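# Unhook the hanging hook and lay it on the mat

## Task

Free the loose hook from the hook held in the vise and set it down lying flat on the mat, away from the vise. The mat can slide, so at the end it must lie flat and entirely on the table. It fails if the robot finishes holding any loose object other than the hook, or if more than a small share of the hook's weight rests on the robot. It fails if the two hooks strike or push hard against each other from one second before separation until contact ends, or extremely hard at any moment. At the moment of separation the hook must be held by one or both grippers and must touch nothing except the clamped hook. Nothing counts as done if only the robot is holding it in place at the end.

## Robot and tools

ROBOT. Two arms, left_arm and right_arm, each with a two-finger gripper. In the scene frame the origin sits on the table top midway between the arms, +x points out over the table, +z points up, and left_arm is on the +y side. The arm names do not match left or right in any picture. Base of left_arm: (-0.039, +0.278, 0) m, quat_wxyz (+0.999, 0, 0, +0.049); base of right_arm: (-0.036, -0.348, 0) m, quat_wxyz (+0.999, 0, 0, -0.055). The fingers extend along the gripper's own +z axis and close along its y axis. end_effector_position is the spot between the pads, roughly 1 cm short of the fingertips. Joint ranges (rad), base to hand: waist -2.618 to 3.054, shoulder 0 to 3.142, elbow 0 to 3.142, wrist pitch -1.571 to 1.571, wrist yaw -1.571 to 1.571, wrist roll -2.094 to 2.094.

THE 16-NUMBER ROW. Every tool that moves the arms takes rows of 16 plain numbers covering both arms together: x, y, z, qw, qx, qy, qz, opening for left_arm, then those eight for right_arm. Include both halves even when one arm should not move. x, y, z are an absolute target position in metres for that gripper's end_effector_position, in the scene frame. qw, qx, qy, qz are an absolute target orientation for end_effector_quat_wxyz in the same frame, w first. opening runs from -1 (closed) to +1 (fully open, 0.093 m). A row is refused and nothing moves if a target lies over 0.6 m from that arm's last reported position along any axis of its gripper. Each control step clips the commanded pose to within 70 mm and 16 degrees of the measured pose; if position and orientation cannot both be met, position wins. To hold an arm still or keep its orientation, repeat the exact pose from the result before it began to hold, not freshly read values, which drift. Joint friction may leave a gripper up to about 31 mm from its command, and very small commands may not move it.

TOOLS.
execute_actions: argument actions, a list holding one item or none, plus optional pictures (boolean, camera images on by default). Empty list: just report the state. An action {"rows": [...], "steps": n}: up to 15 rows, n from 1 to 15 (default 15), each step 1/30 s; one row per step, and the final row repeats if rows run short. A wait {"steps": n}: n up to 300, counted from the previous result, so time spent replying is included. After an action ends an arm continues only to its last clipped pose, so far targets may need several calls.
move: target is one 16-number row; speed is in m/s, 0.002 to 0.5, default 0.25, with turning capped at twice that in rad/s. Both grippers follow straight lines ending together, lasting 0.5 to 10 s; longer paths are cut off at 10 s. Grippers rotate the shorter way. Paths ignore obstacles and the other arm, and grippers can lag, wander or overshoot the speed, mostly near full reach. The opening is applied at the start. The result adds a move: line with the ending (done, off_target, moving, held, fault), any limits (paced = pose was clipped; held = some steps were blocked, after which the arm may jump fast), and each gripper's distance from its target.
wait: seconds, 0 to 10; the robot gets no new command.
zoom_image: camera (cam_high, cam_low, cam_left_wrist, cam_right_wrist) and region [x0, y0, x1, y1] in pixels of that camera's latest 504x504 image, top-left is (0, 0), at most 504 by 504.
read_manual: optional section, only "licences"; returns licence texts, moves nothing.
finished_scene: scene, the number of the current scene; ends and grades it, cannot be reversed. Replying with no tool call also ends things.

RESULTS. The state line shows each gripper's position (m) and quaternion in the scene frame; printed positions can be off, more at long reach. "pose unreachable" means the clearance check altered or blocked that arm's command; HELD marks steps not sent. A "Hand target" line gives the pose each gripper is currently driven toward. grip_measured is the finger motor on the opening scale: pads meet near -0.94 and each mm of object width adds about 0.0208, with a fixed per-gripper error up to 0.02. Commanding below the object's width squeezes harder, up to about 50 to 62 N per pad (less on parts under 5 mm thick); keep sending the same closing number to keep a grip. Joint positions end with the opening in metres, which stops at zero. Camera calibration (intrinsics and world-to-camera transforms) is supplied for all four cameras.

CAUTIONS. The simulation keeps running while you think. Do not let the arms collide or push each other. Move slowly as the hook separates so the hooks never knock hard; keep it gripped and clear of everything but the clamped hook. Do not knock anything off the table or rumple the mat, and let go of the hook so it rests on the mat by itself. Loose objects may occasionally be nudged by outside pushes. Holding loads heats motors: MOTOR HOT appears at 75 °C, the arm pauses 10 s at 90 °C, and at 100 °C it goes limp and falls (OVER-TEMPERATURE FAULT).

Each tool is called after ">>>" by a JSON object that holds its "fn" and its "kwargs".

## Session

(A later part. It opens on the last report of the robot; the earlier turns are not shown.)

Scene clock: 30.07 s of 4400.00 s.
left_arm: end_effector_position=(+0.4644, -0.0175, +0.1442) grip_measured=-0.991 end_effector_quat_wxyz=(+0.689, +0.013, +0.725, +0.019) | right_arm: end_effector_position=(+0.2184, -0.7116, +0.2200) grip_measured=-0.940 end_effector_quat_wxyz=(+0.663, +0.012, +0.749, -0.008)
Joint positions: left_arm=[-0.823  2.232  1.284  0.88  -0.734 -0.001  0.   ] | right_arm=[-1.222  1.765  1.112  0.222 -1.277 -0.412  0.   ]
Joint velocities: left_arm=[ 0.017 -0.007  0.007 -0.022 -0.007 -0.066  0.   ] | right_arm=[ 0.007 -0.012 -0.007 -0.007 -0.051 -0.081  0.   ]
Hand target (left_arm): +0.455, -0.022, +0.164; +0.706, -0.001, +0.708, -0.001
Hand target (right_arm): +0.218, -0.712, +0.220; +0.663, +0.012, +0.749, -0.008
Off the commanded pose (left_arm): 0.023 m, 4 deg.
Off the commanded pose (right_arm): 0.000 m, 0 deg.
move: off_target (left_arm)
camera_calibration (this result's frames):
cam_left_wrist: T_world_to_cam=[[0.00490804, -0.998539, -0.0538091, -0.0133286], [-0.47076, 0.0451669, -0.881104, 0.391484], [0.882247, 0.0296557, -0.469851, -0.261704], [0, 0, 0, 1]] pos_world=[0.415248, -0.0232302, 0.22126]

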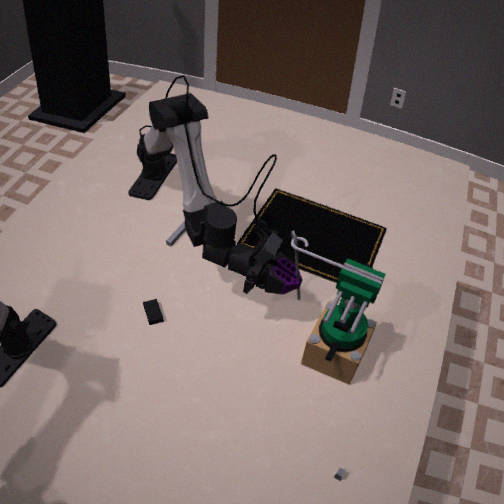

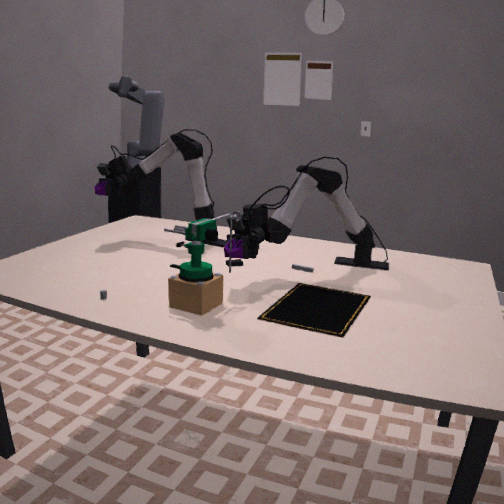

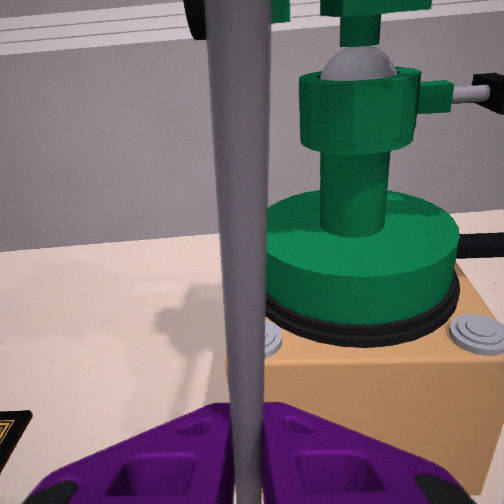

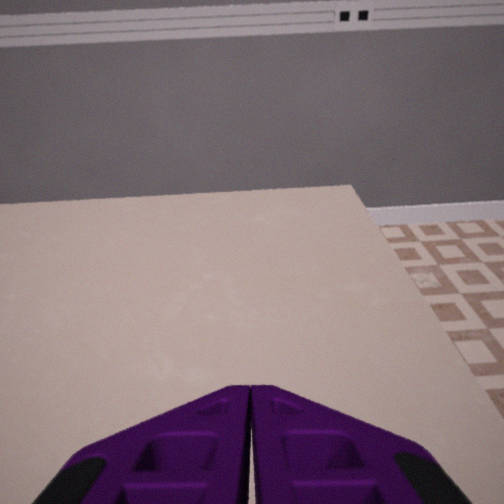

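>>> {"fn": "move", "kwargs": {"target": [0.49,-0.032,0.168,0.707,0,0.707,0,-1,0.2184,-0.7116,0.22,0.663,0.012,0.749,-0.008,-0.94], "speed": 0.02}}

>>> {"fn": "zoom_image", "kwargs": {"camera": "cam_high", "region": [270, 215, 350, 295]}}

>>> {"fn": "zoom_image", "kwargs": {"camera": "cam_low", "region": [190, 190, 270, 270]}}

Scene clock: 34.07 s of 4400.00 s.
left_arm: end_effector_position=(+0.4808, -0.0279, +0.1515) grip_measured=-0.991 end_effector_quat_wxyz=(+0.695, +0.003, +0.719, +0.011) | right_arm: end_effector_position=(+0.2184, -0.7116, +0.2200) grip_measured=-0.940 end_effector_quat_wxyz=(+0.663, +0.012, +0.749, -0.008)
Joint positions: left_arm=[-0.818  2.283  1.392  0.846 -0.731 -0.01   0.   ] | right_arm=[-1.222  1.765  1.112  0.222 -1.277 -0.412  0.   ]
Joint velocities: left_arm=[ 0.002 -0.017 -0.012 -0.007  0.022 -0.037  0.   ] | right_arm=[-0.002  0.007  0.017  0.007 -0.022 -0.022 -0.   ]
Hand target (left_arm): +0.489, -0.031, +0.169; +0.707, +0.000, +0.707, +0.000
Hand target (right_arm): +0.218, -0.712, +0.220; +0.663, +0.012, +0.749, -0.008
Off the commanded pose (left_arm): 0.019 m, 2 deg.
Off the commanded pose (right_arm): 0.000 m, 0 deg.
move: off_target (left_arm)
camera_calibration (this result's frames):
cam_left_wrist: T_world_to_cam=[[0.00905584, -0.999526, -0.0294409, -0.0291647], [-0.455422, 0.0220887, -0.890001, 0.399463], [0.890229, 0.0214677, -0.455006, -0.278722], [0, 0, 0, 1]] pos_world=[0.430315, -0.0319909, 0.227844]

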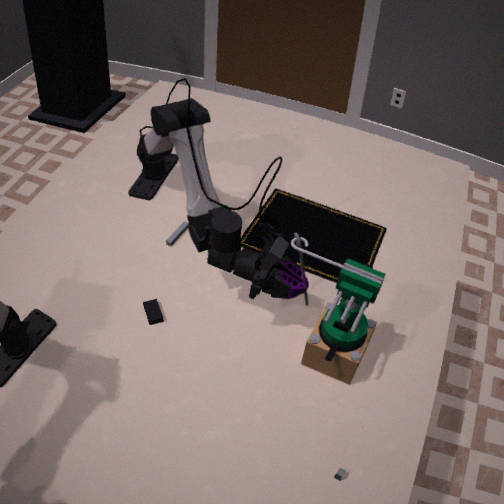

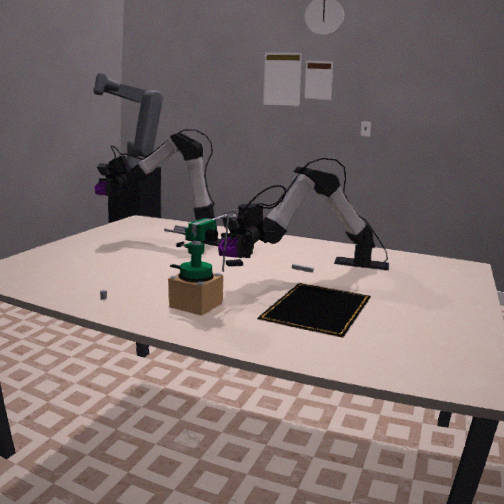

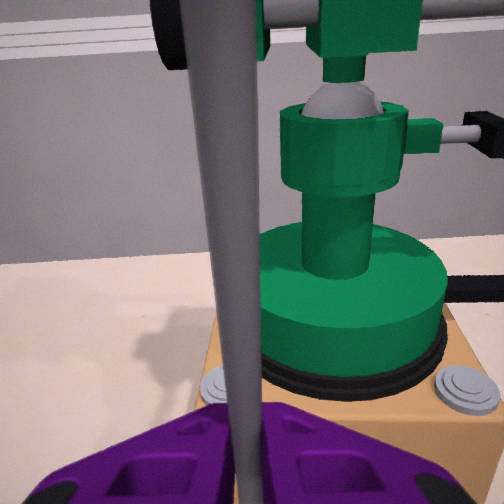

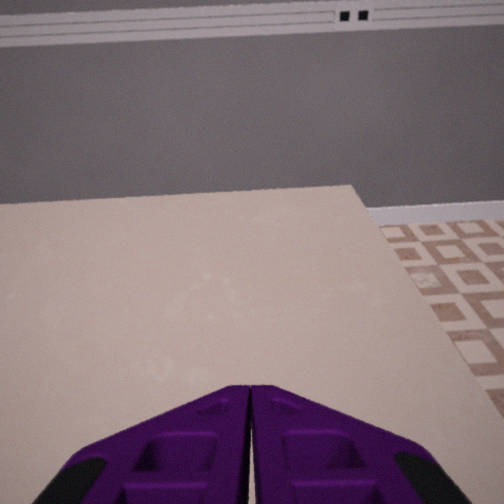

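Region (270, 215, 350, 295) of cam_high's 504x504 image, scaled by 6.300, with more detail than that image has.

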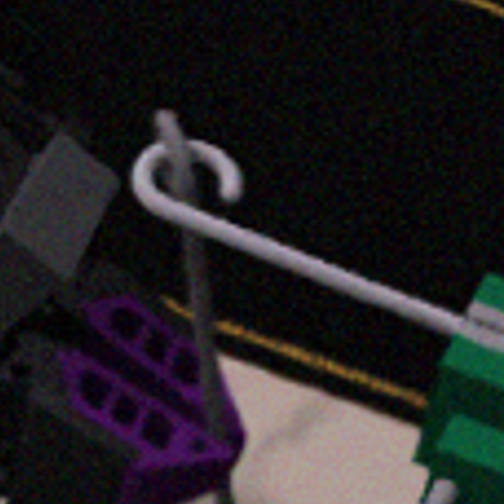

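Region (190, 190, 270, 270) of cam_low's 504x504 image, scaled by 6.300, with more detail than that image has.

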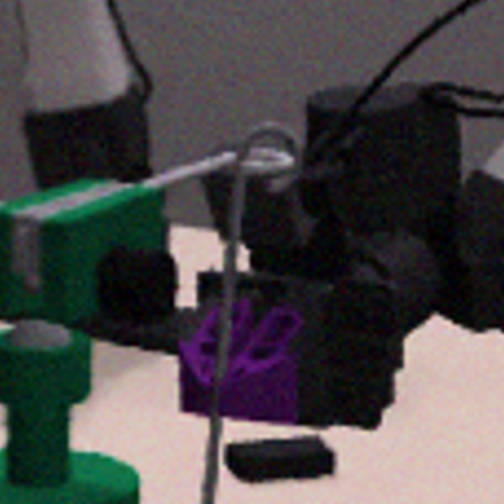

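Continue +x.

>>> {"fn": "move", "kwargs": {"target": [0.52,-0.032,0.17,0.707,0,0.707,0,-1,0.2184,-0.7116,0.22,0.663,0.012,0.749,-0.008,-0.94], "speed": 0.02}}

>>> {"fn": "zoom_image", "kwargs": {"camera": "cam_high", "region": [270, 215, 350, 295]}}

>>> {"fn": "zoom_image", "kwargs": {"camera": "cam_low", "region": [190, 190, 270, 270]}}

Scene clock: 38.00 s of 4400.00 s.
left_arm: end_effector_position=(+0.5004, -0.0298, +0.1565) grip_measured=-0.991 end_effector_quat_wxyz=(+0.706, -0.024, +0.708, +0.001) | right_arm: end_effector_position=(+0.2184, -0.7116, +0.2200) grip_measured=-0.940 end_effector_quat_wxyz=(+0.663, +0.012, +0.749, -0.008)
Joint positions: left_arm=[-0.8    2.347  1.497  0.846 -0.738 -0.036  0.   ] | right_arm=[-1.222  1.765  1.112  0.222 -1.277 -0.412  0.   ]
Joint velocities: left_arm=[ 0.002 -0.017  0.007 -0.037  0.022 -0.037  0.   ] | right_arm=[-0.012 -0.002 -0.007 -0.051  0.066  0.081 -0.   ]
Hand target (left_arm): +0.517, -0.029, +0.171; +0.709, -0.001, +0.705, +0.000
Hand target (right_arm): +0.218, -0.712, +0.220; +0.663, +0.012, +0.749, -0.008
Off the commanded pose (left_arm): 0.024 m, 3 deg.
Off the commanded pose (right_arm): 0.000 m, 0 deg.
move: off_target (left_arm)
camera_calibration (this result's frames):
cam_left_wrist: T_world_to_cam=[[0.0336384, -0.999154, 0.0236654, -0.0516744], [-0.426866, -0.0357736, -0.903607, 0.398927], [0.903689, 0.0202939, -0.427708, -0.304926], [0, 0, 0, 1]] pos_world=[0.447584, -0.0311715, 0.231277]

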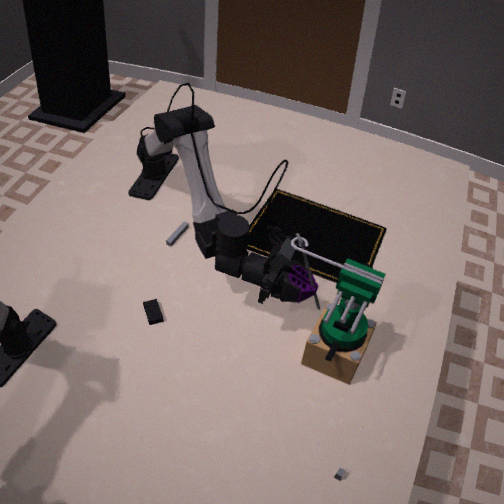

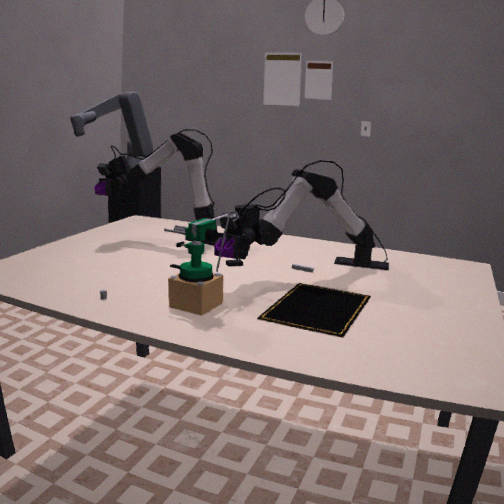

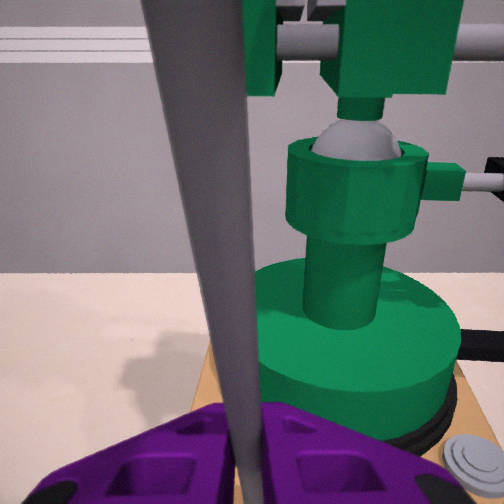

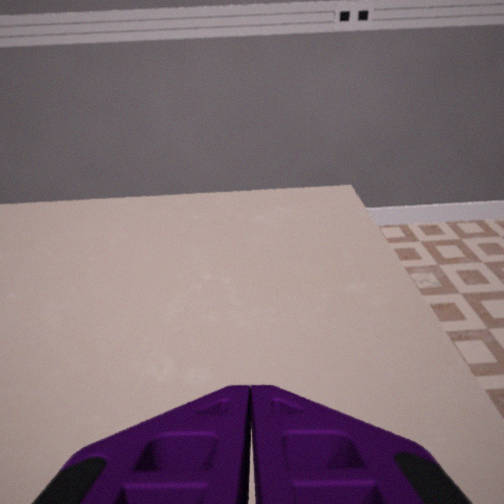

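Region (270, 215, 350, 295) of cam_high's 504x504 image, scaled by 6.300, with more detail than that image has.

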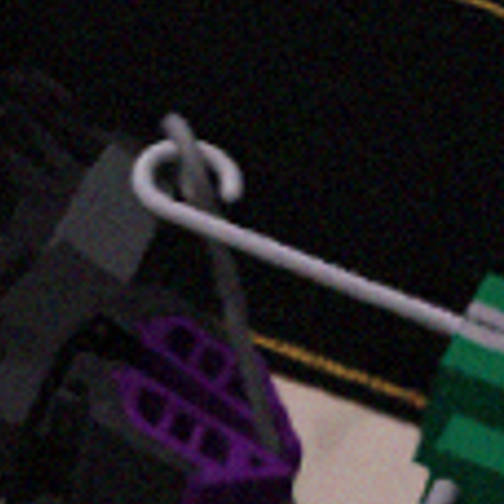

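Region (190, 190, 270, 270) of cam_low's 504x504 image, scaled by 6.300, with more detail than that image has.

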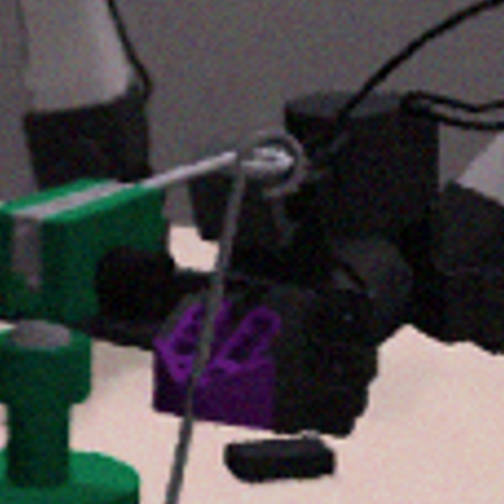

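>>> {"fn": "move", "kwargs": {"target": [0.455,-0.02,0.15,0.707,0,0.707,0,-1,0.2184,-0.7116,0.22,0.663,0.012,0.749,-0.008,-0.94], "speed": 0.03}}

>>> {"fn": "move", "kwargs": {"target": [0.455,-0.02,0.15,0.707,0,0.707,0,-0.3,0.2184,-0.7116,0.22,0.663,0.012,0.749,-0.008,-0.94], "speed": 0.03}}

>>> {"fn": "move", "kwargs": {"target": [0.455,-0.018,0.18,0.707,0,0.707,0,-0.3,0.2184,-0.7116,0.22,0.663,0.012,0.749,-0.008,-0.94], "speed": 0.03}}

Scene clock: 41.00 s of 4400.00 s.
left_arm: end_effector_position=(+0.4639, -0.0176, +0.1410) grip_measured=-0.991 end_effector_quat_wxyz=(+0.700, +0.001, +0.714, +0.009) | right_arm: end_effector_position=(+0.2184, -0.7116, +0.2200) grip_measured=-0.940 end_effector_quat_wxyz=(+0.663, +0.012, +0.749, -0.008)
Joint positions: left_arm=[-0.825  2.26   1.276  0.956 -0.739 -0.004  0.   ] | right_arm=[-1.222  1.765  1.112  0.222 -1.277 -0.412  0.   ]
Joint velocities: left_arm=[-0.007  0.002  0.007  0.022  0.037  0.007  0.   ] | right_arm=[-0.002 -0.032 -0.012  0.022  0.022  0.022 -0.   ]
Hand target (left_arm): +0.456, -0.021, +0.149; +0.707, -0.000, +0.707, -0.000
Hand target (right_arm): +0.218, -0.712, +0.220; +0.663, +0.012, +0.749, -0.008
Off the commanded pose (left_arm): 0.013 m, 2 deg.
Off the commanded pose (right_arm): 0.000 m, 0 deg.
move: off_target (left_arm)
camera_calibration (this result's frames):
cam_left_wrist: T_world_to_cam=[[0.00924284, -0.999672, -0.0238871, -0.0199006], [-0.443827, 0.017305, -0.895946, 0.377487], [0.896065, 0.0188828, -0.443521, -0.273057], [0, 0, 0, 1]] pos_world=[0.412399, -0.0212704, 0.216626]

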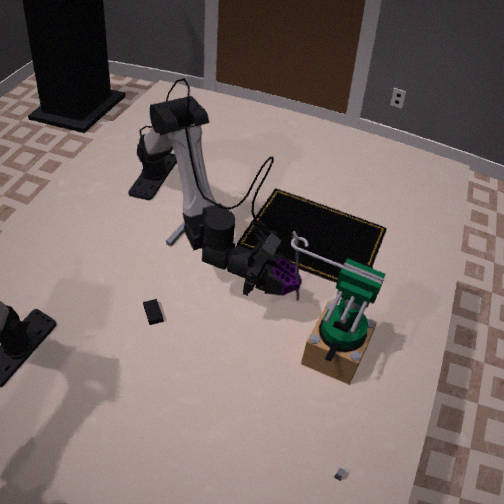

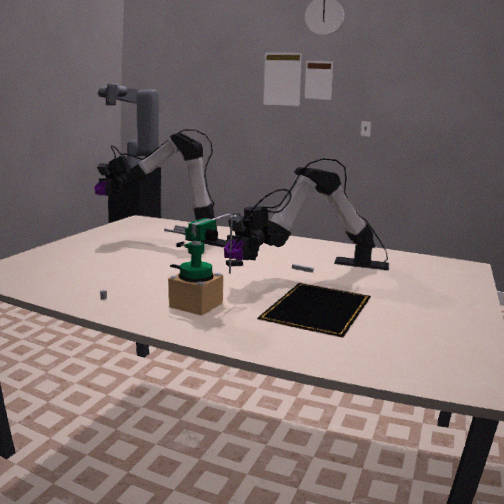

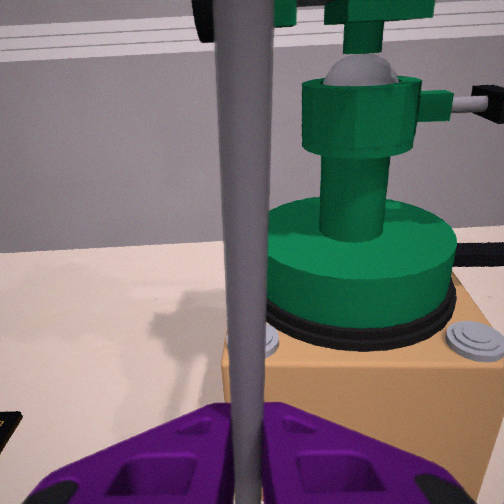

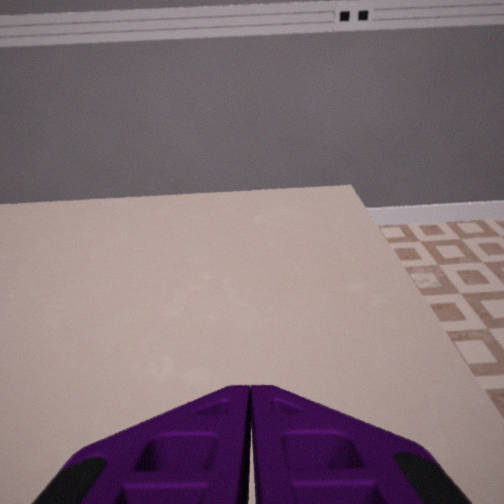

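Scene clock: 41.70 s of 4400.00 s.
left_arm: end_effector_position=(+0.4639, -0.0176, +0.1423) grip_measured=-0.302 end_effector_quat_wxyz=(+0.702, -0.001, +0.713, +0.008) | right_arm: end_effector_position=(+0.2184, -0.7116, +0.2200) grip_measured=-0.940 end_effector_quat_wxyz=(+0.663, +0.012, +0.749, -0.008)
Joint positions: left_arm=[-0.825  2.26   1.276  0.963 -0.739 -0.004  0.031] | right_arm=[-1.222  1.765  1.112  0.222 -1.277 -0.412  0.   ]
Joint velocities: left_arm=[ 0.012 -0.022 -0.012  0.051  0.022 -0.022  0.001] | right_arm=[-0.002  0.012 -0.012 -0.022  0.051 -0.007 -0.001]
Hand target (left_arm): +0.455, -0.020, +0.150; +0.707, -0.000, +0.707, -0.000
Hand target (right_arm): +0.218, -0.712, +0.220; +0.663, +0.012, +0.749, -0.008
Off the commanded pose (left_arm): 0.012 m, 1 deg.
Off the commanded pose (right_arm): 0.000 m, 0 deg.
move: off_target (left_arm)
camera_calibration (this result's frames):
cam_left_wrist: T_world_to_cam=[[0.00935353, -0.99977, -0.0192751, -0.0205998], [-0.439225, 0.0132092, -0.89828, 0.376845], [0.898328, 0.0168682, -0.439001, -0.274203], [0, 0, 0, 1]] pos_world=[0.412037, -0.0209476, 0.21774]

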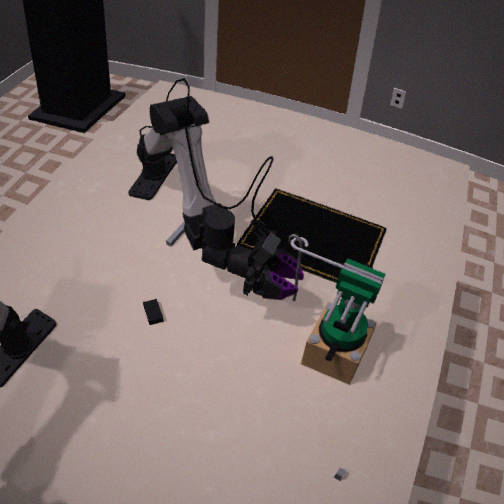

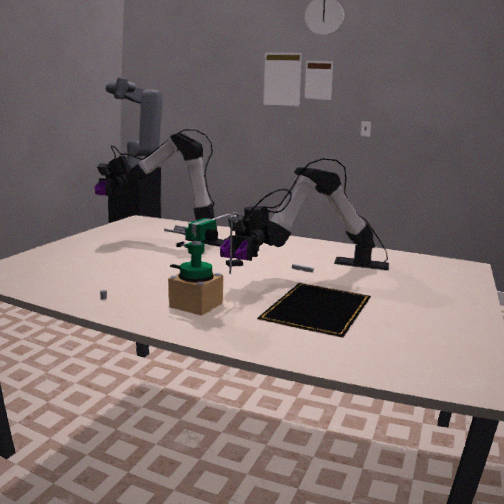

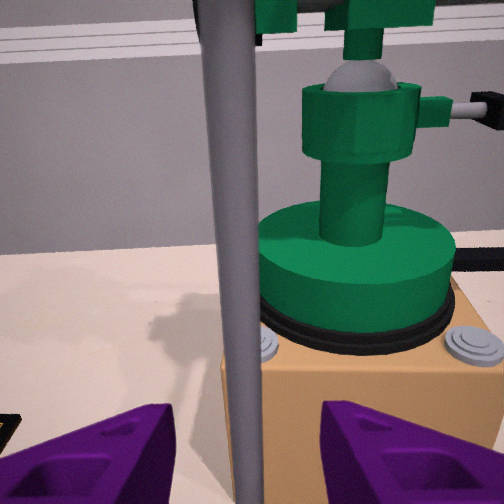

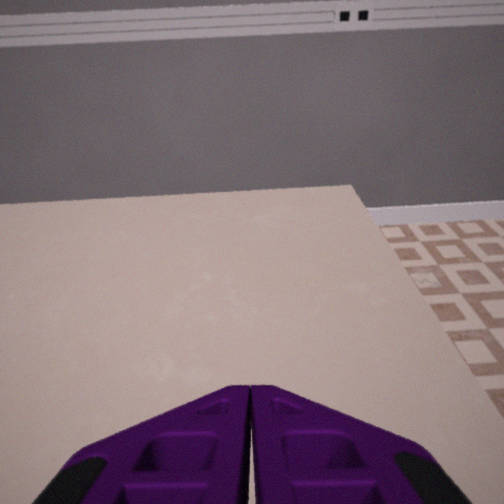

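Scene clock: 43.30 s of 4400.00 s.
left_arm: end_effector_position=(+0.4609, -0.0150, +0.1758) grip_measured=-0.302 end_effector_quat_wxyz=(+0.707, -0.005, +0.708, +0.003) | right_arm: end_effector_position=(+0.2184, -0.7116, +0.2200) grip_measured=-0.940 end_effector_quat_wxyz=(+0.663, +0.012, +0.749, -0.008)
Joint positions: left_arm=[-0.825  2.176  1.276  0.898 -0.739 -0.004  0.031] | right_arm=[-1.222  1.765  1.112  0.222 -1.277 -0.412  0.   ]
Joint velocities: left_arm=[ 0.007 -0.007 -0.002 -0.095 -0.037 -0.022 -0.   ] | right_arm=[ 0.007  0.012  0.002 -0.051  0.022 -0.007 -0.   ]
Hand target (left_arm): +0.455, -0.018, +0.180; +0.707, -0.000, +0.707, -0.000
Hand target (right_arm): +0.218, -0.712, +0.220; +0.663, +0.012, +0.749, -0.008
Off the commanded pose (left_arm): 0.008 m, 1 deg.
Off the commanded pose (right_arm): 0.000 m, 0 deg.
move: done
camera_calibration (this result's frames):
cam_left_wrist: T_world_to_cam=[[0.00953686, -0.999934, -0.00646004, -0.0196151], [-0.426383, 0.00177714, -0.904541, 0.400546], [0.904493, 0.0113809, -0.426337, -0.262042], [0, 0, 0, 1]] pos_world=[0.407988, -0.0173434, 0.250466]

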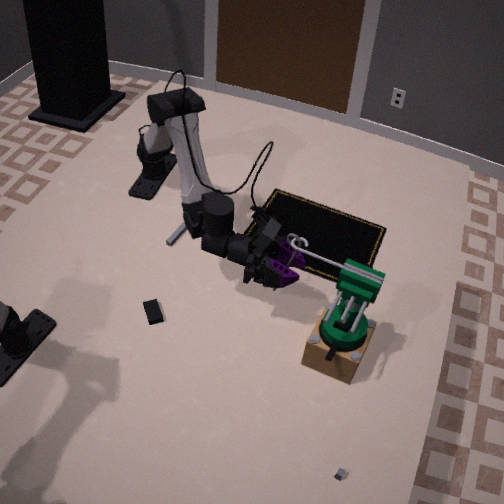

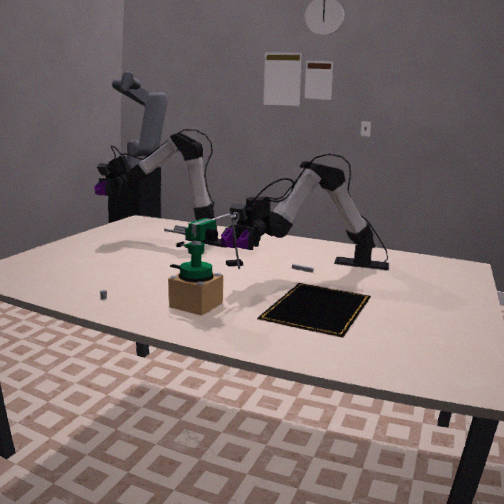

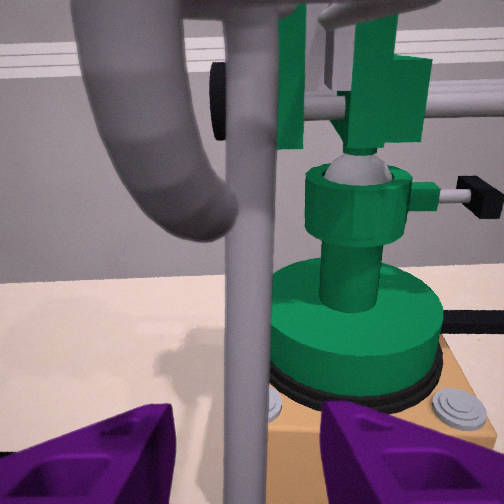

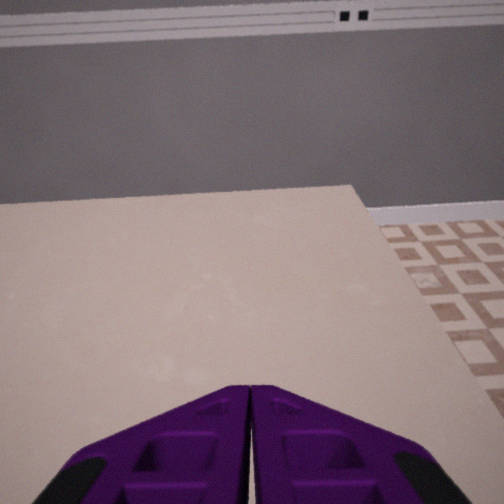

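>>> {"fn": "move", "kwargs": {"target": [0.455,-0.018,0.11,0.707,0,0.707,0,-0.3,0.2184,-0.7116,0.22,0.663,0.012,0.749,-0.008,-0.94], "speed": 0.05}}

>>> {"fn": "wait", "kwargs": {"seconds": 2}}

>>> {"fn": "move", "kwargs": {"target": [0.455,-0.018,0.11,0.707,0,0.707,0,-1,0.2184,-0.7116,0.22,0.663,0.012,0.749,-0.008,-0.94]}}

>>> {"fn": "move", "kwargs": {"target": [0.452,-0.018,0.165,0.707,0,0.707,0,-1,0.2184,-0.7116,0.22,0.663,0.012,0.749,-0.008,-0.94], "speed": 0.02}}

>>> {"fn": "zoom_image", "kwargs": {"camera": "cam_high", "region": [260, 195, 360, 295]}}

>>> {"fn": "zoom_image", "kwargs": {"camera": "cam_low", "region": [180, 170, 280, 270]}}

Scene clock: 47.57 s of 4400.00 s.
left_arm: end_effector_position=(+0.4621, -0.0161, +0.1129) grip_measured=-0.302 end_effector_quat_wxyz=(+0.705, -0.004, +0.709, +0.004) | right_arm: end_effector_position=(+0.2184, -0.7116, +0.2200) grip_measured=-0.940 end_effector_quat_wxyz=(+0.663, +0.012, +0.749, -0.008)
Joint positions: left_arm=[-0.825  2.341  1.255  1.079 -0.739 -0.004  0.031] | right_arm=[-1.222  1.765  1.112  0.222 -1.277 -0.412  0.   ]
Joint velocities: left_arm=[-0.017 -0.017  0.007  0.051 -0.022  0.066  0.001] | right_arm=[-0.002  0.002 -0.007 -0.081 -0.007  0.051 -0.   ]
Hand target (left_arm): +0.456, -0.019, +0.110; +0.707, -0.000, +0.707, +0.000
Hand target (right_arm): +0.218, -0.712, +0.220; +0.663, +0.012, +0.749, -0.008
Off the commanded pose (left_arm): 0.008 m, 1 deg.
Off the commanded pose (right_arm): 0.000 m, 0 deg.
move: done
camera_calibration (this result's frames):
cam_left_wrist: T_world_to_cam=[[0.00950676, -0.999907, -0.00979237, -0.0207142], [-0.42973, 0.00475707, -0.902945, 0.345624], [0.902907, 0.0127922, -0.429645, -0.288786], [0, 0, 0, 1]] pos_world=[0.409469, -0.0186622, 0.187801]

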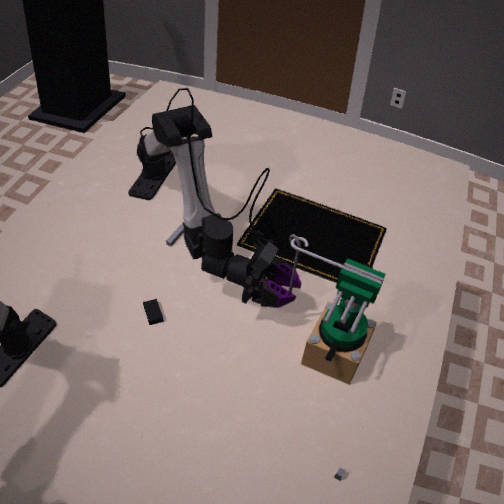

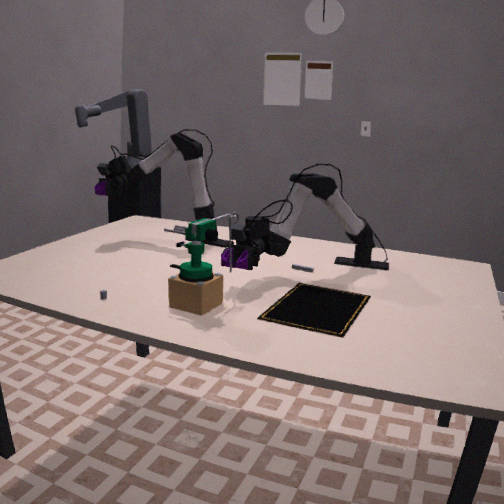

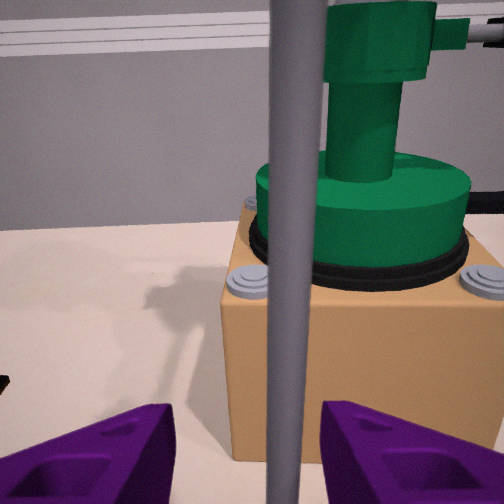

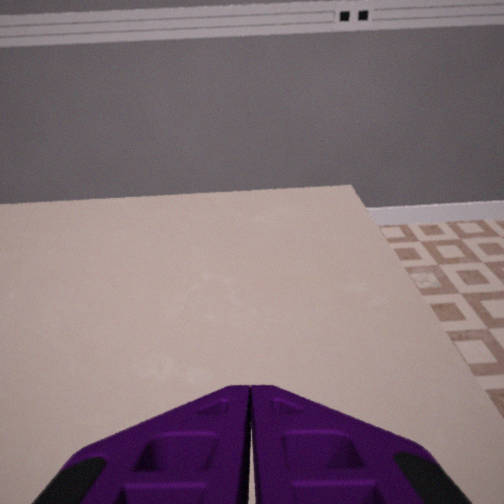

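Scene clock: 49.57 s of 4400.00 s.
left_arm: end_effector_position=(+0.4621, -0.0161, +0.1142) grip_measured=-0.302 end_effector_quat_wxyz=(+0.707, -0.005, +0.707, +0.003) | right_arm: end_effector_position=(+0.2184, -0.7116, +0.2200) grip_measured=-0.940 end_effector_quat_wxyz=(+0.663, +0.012, +0.749, -0.008)
Joint positions: left_arm=[-0.825  2.341  1.255  1.085 -0.739 -0.004  0.031] | right_arm=[-1.222  1.765  1.112  0.222 -1.277 -0.412  0.   ]
Joint velocities: left_arm=[-0.002 -0.007 -0.002 -0.007  0.037  0.007  0.   ] | right_arm=[-0.002  0.002 -0.002  0.037  0.007 -0.066  0.   ]
Hand target (left_arm): +0.456, -0.019, +0.110; +0.707, -0.000, +0.707, +0.000
Hand target (right_arm): +0.218, -0.712, +0.220; +0.663, +0.012, +0.749, -0.008
Off the commanded pose (left_arm): 0.008 m, 1 deg.
Off the commanded pose (right_arm): 0.000 m, 0 deg.
Steps of this call (steps 1 to 60: nothing new was sent). Readings (end_effector_position):
1: left_arm (+0.4621, -0.0161, +0.1132) | right_arm (+0.2184, -0.7116, +0.2200)
2: left_arm (+0.4621, -0.0161, +0.1134) | right_arm (+0.2184, -0.7116, +0.2200)
4: left_arm (+0.4621, -0.0161, +0.1137) | right_arm (+0.2184, -0.7116, +0.2200)
8: left_arm (+0.4621, -0.0161, +0.1140) | right_arm (+0.2184, -0.7116, +0.2200)
60: the state above
camera_calibration (this result's frames):
cam_left_wrist: T_world_to_cam=[[0.00954364, -0.99994, -0.00543467, -0.0212198], [-0.425351, 0.000859182, -0.905028, 0.34494], [0.904978, 0.0109489, -0.425318, -0.289717], [0, 0, 0, 1]] pos_world=[0.40911, -0.0183428, 0.188843]

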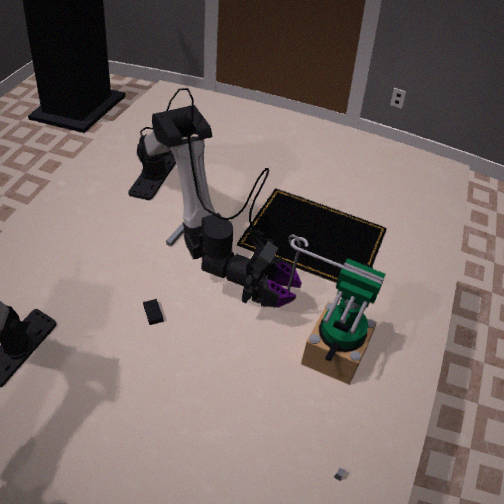

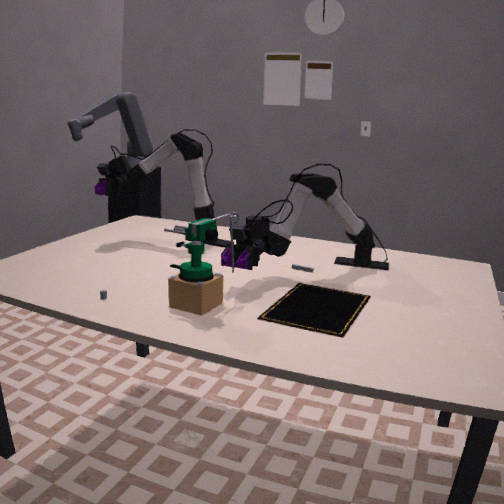

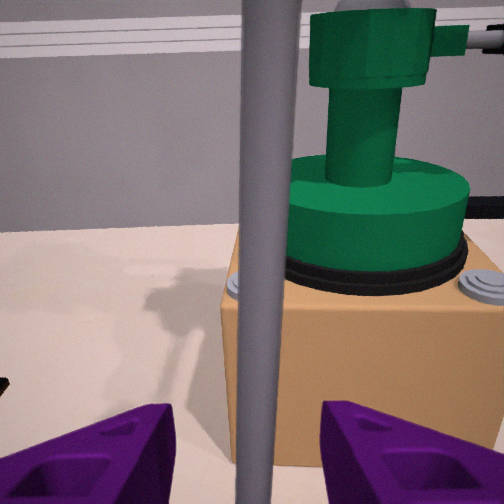

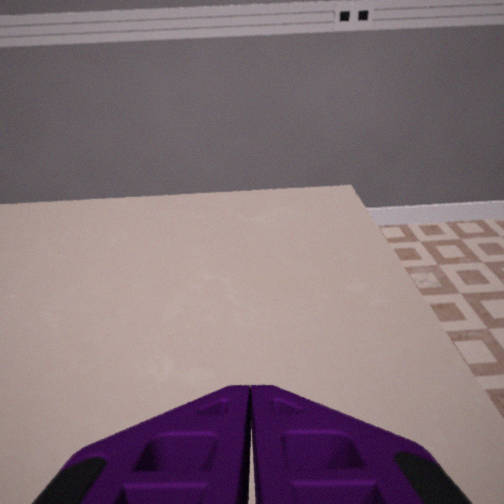

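Scene clock: 50.27 s of 4400.00 s.
left_arm: end_effector_position=(+0.4621, -0.0165, +0.1147) grip_measured=-0.987 end_effector_quat_wxyz=(+0.708, -0.004, +0.706, +0.003) | right_arm: end_effector_position=(+0.2184, -0.7116, +0.2200) grip_measured=-0.940 end_effector_quat_wxyz=(+0.663, +0.012, +0.749, -0.008)
Joint positions: left_arm=[-0.825  2.341  1.255  1.088 -0.736  0.     0.   ] | right_arm=[-1.222  1.765  1.112  0.222 -1.277 -0.412  0.   ]
Joint velocities: left_arm=[-0.007  0.002  0.002  0.022 -0.081 -0.11   0.   ] | right_arm=[ 0.012 -0.007  0.002  0.022 -0.051 -0.007  0.   ]
Hand target (left_arm): +0.455, -0.018, +0.110; +0.707, +0.000, +0.707, +0.000
Hand target (right_arm): +0.218, -0.712, +0.220; +0.663, +0.012, +0.749, -0.008
Off the commanded pose (left_arm): 0.009 m, 1 deg.
Off the commanded pose (right_arm): 0.000 m, 0 deg.
move: done
camera_calibration (this result's frames):
cam_left_wrist: T_world_to_cam=[[0.00688961, -0.999946, -0.00784106, -0.0201639], [-0.423576, 0.00418479, -0.905851, 0.344751], [0.905835, 0.00956225, -0.423524, -0.290114], [0, 0, 0, 1]] pos_world=[0.408963, -0.0188313, 0.189265]

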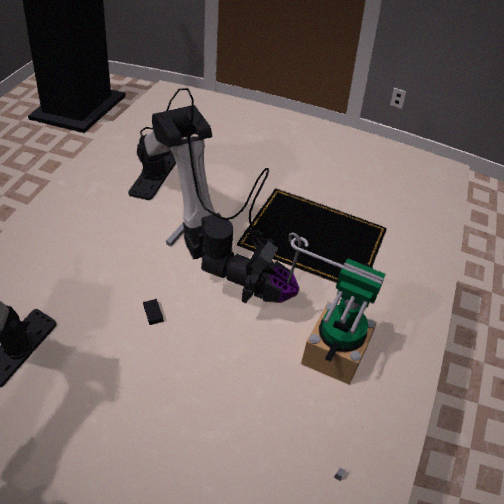

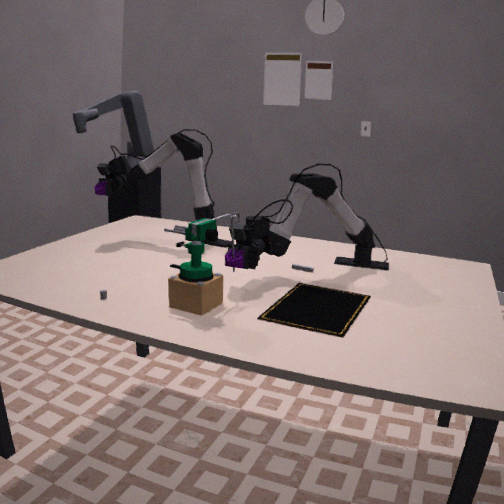

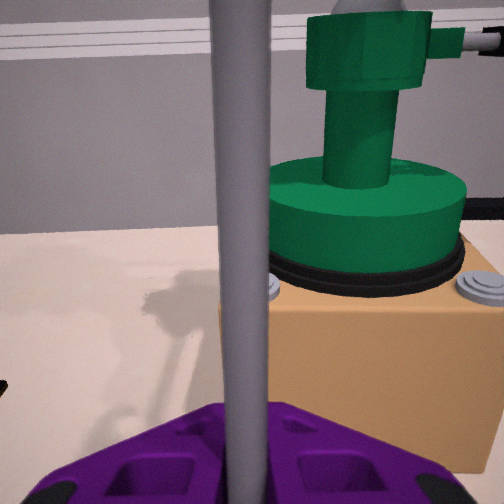

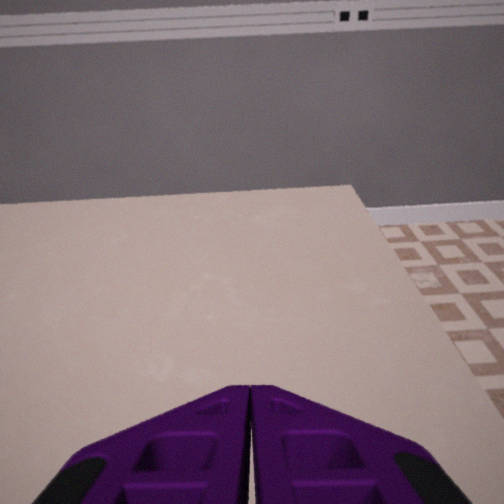

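Scene clock: 53.07 s of 4400.00 s.
left_arm: end_effector_position=(+0.4557, -0.0104, +0.1298) grip_measured=-0.987 end_effector_quat_wxyz=(+0.681, +0.013, +0.731, +0.027) | right_arm: end_effector_position=(+0.2184, -0.7116, +0.2200) grip_measured=-0.940 end_effector_quat_wxyz=(+0.663, +0.012, +0.749, -0.008)
Joint positions: left_arm=[-0.828  2.229  1.229  0.905 -0.749 -0.007  0.   ] | right_arm=[-1.222  1.765  1.112  0.222 -1.277 -0.412  0.   ]
Joint velocities: left_arm=[-0.002 -0.002  0.002 -0.037 -0.007 -0.007  0.   ] | right_arm=[-0.002 -0.007 -0.007  0.022 -0.037 -0.007 -0.   ]
Hand target (left_arm): +0.451, -0.017, +0.165; +0.707, -0.000, +0.707, -0.000
Hand target (right_arm): +0.218, -0.712, +0.220; +0.663, +0.012, +0.749, -0.008
Off the commanded pose (left_arm): 0.036 m, 5 deg.
Off the commanded pose (right_arm): 0.000 m, 0 deg.
move: off_target (left_arm)
camera_calibration (this result's frames):
cam_left_wrist: T_world_to_cam=[[0.0151025, -0.99765, -0.066829, -0.00994784], [-0.488221, 0.0509699, -0.87123, 0.381162], [0.872589, 0.0457851, -0.486304, -0.254317], [0, 0, 0, 1]] pos_world=[0.408156, -0.0177083, 0.20774]

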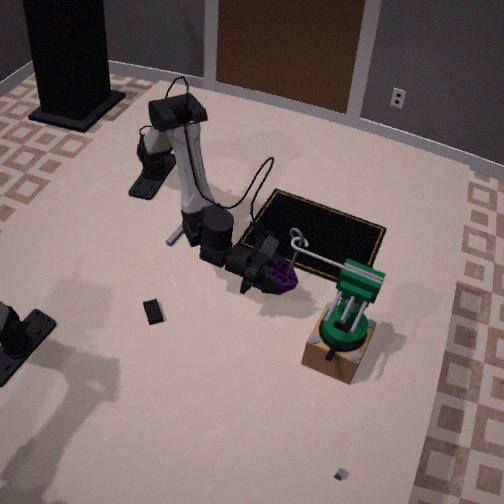

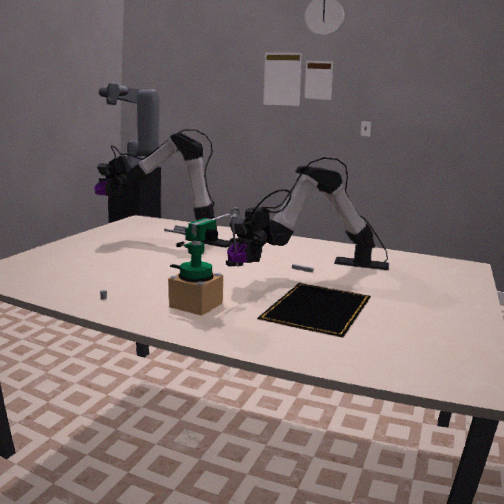

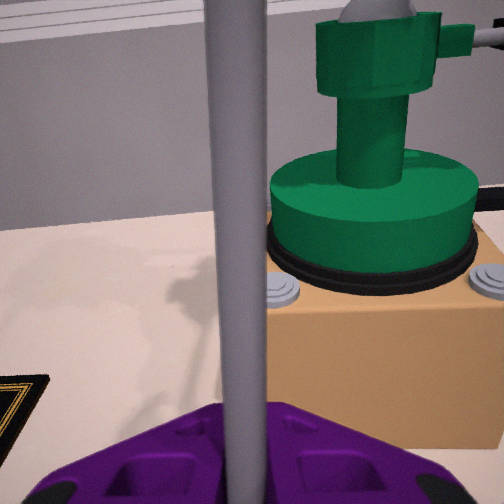

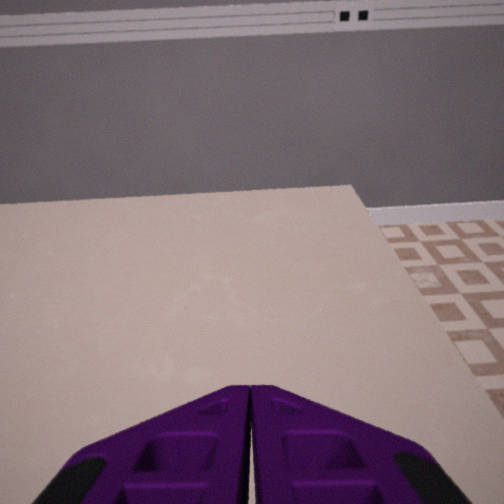

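Region (260, 195, 360, 295) of cam_high's 504x504 image, scaled by 5.040, with more detail than that image has.

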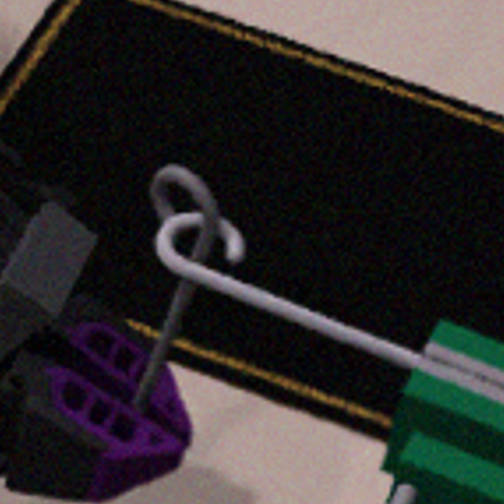

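Region (180, 170, 280, 270) of cam_low's 504x504 image, scaled by 5.040, with more detail than that image has.

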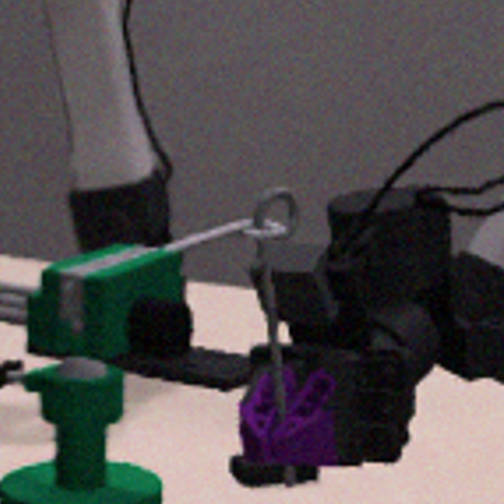

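>>> {"fn": "move", "kwargs": {"target": [0.455,-0.02,0.18,0.707,0,0.707,0,-1,0.2184,-0.7116,0.22,0.663,0.012,0.749,-0.008,-0.94], "speed": 0.03}}

>>> {"fn": "zoom_image", "kwargs": {"camera": "cam_high", "region": [260, 195, 360, 295]}}

>>> {"fn": "zoom_image", "kwargs": {"camera": "cam_low", "region": [180, 170, 280, 270]}}

Scene clock: 55.90 s of 4400.00 s.
left_arm: end_effector_position=(+0.4541, -0.0080, +0.1290) grip_measured=-0.987 end_effector_quat_wxyz=(+0.668, +0.019, +0.743, +0.038) | right_arm: end_effector_position=(+0.2184, -0.7116, +0.2200) grip_measured=-0.940 end_effector_quat_wxyz=(+0.663, +0.012, +0.749, -0.008)
Joint positions: left_arm=[-0.828  2.204  1.229  0.831 -0.755 -0.017  0.   ] | right_arm=[-1.222  1.765  1.112  0.222 -1.277 -0.412  0.   ]
Joint velocities: left_arm=[-0.017 -0.012 -0.017  0.022  0.066  0.081  0.   ] | right_arm=[-0.007  0.002  0.002 -0.037  0.051 -0.037  0.   ]
Hand target (left_arm): +0.453, -0.018, +0.180; +0.706, -0.001, +0.708, -0.000
Hand target (right_arm): +0.218, -0.712, +0.220; +0.663, +0.012, +0.749, -0.008
Off the commanded pose (left_arm): 0.052 m, 8 deg.
Off the commanded pose (right_arm): 0.000 m, 0 deg.
move: off_target (left_arm)
camera_calibration (this result's frames):
cam_left_wrist: T_world_to_cam=[[0.0188458, -0.995738, -0.0902834, -0.00627776], [-0.519117, 0.0674292, -0.852039, 0.391194], [0.854495, 0.062925, -0.515634, -0.24132], [0, 0, 0, 1]] pos_world=[0.4094, -0.0174438, 0.208313]

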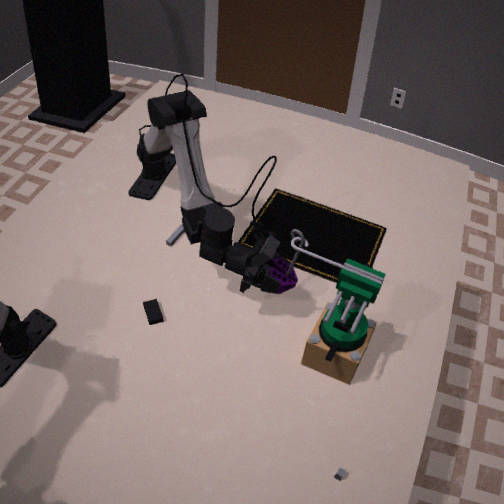

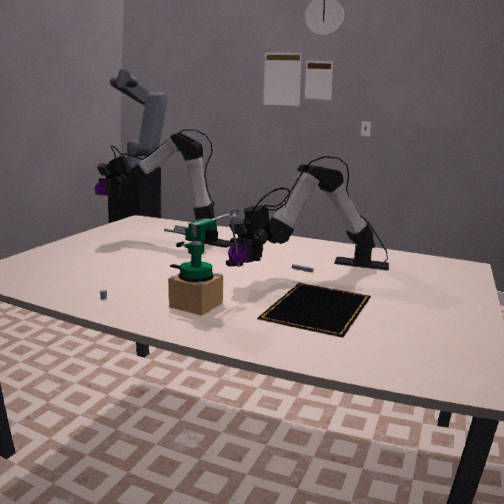

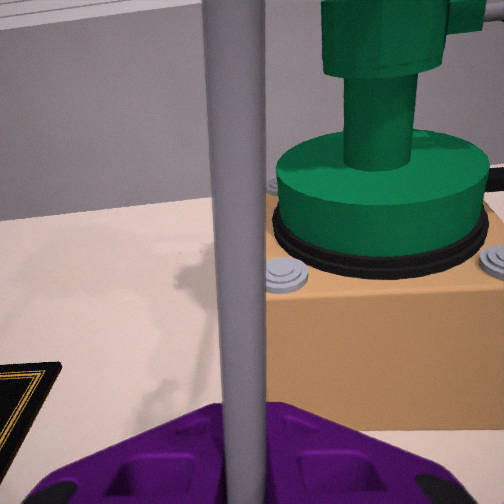

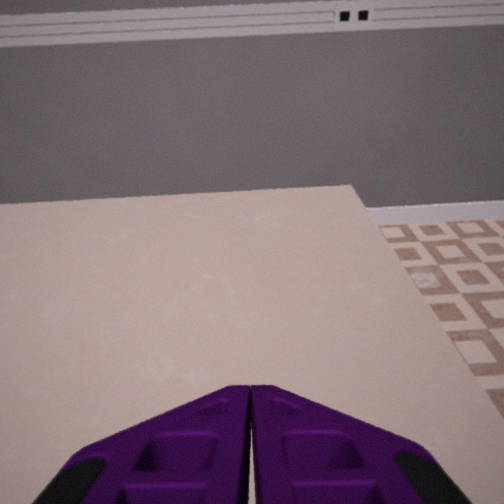

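Region (260, 195, 360, 295) of cam_high's 504x504 image, scaled by 5.040, with more detail than that image has.

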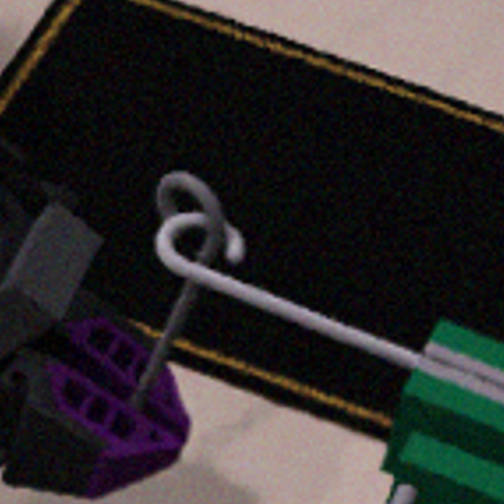

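Region (180, 170, 280, 270) of cam_low's 504x504 image, scaled by 5.040, with more detail than that image has.

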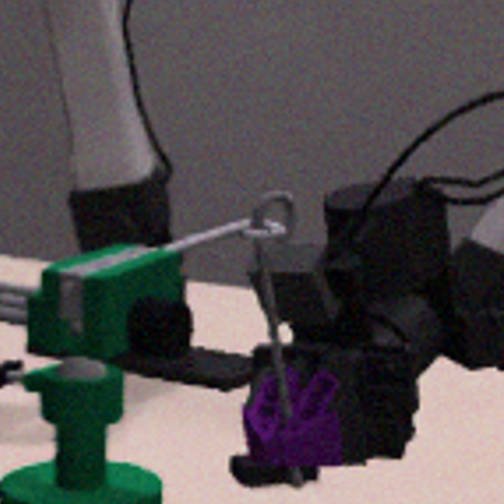

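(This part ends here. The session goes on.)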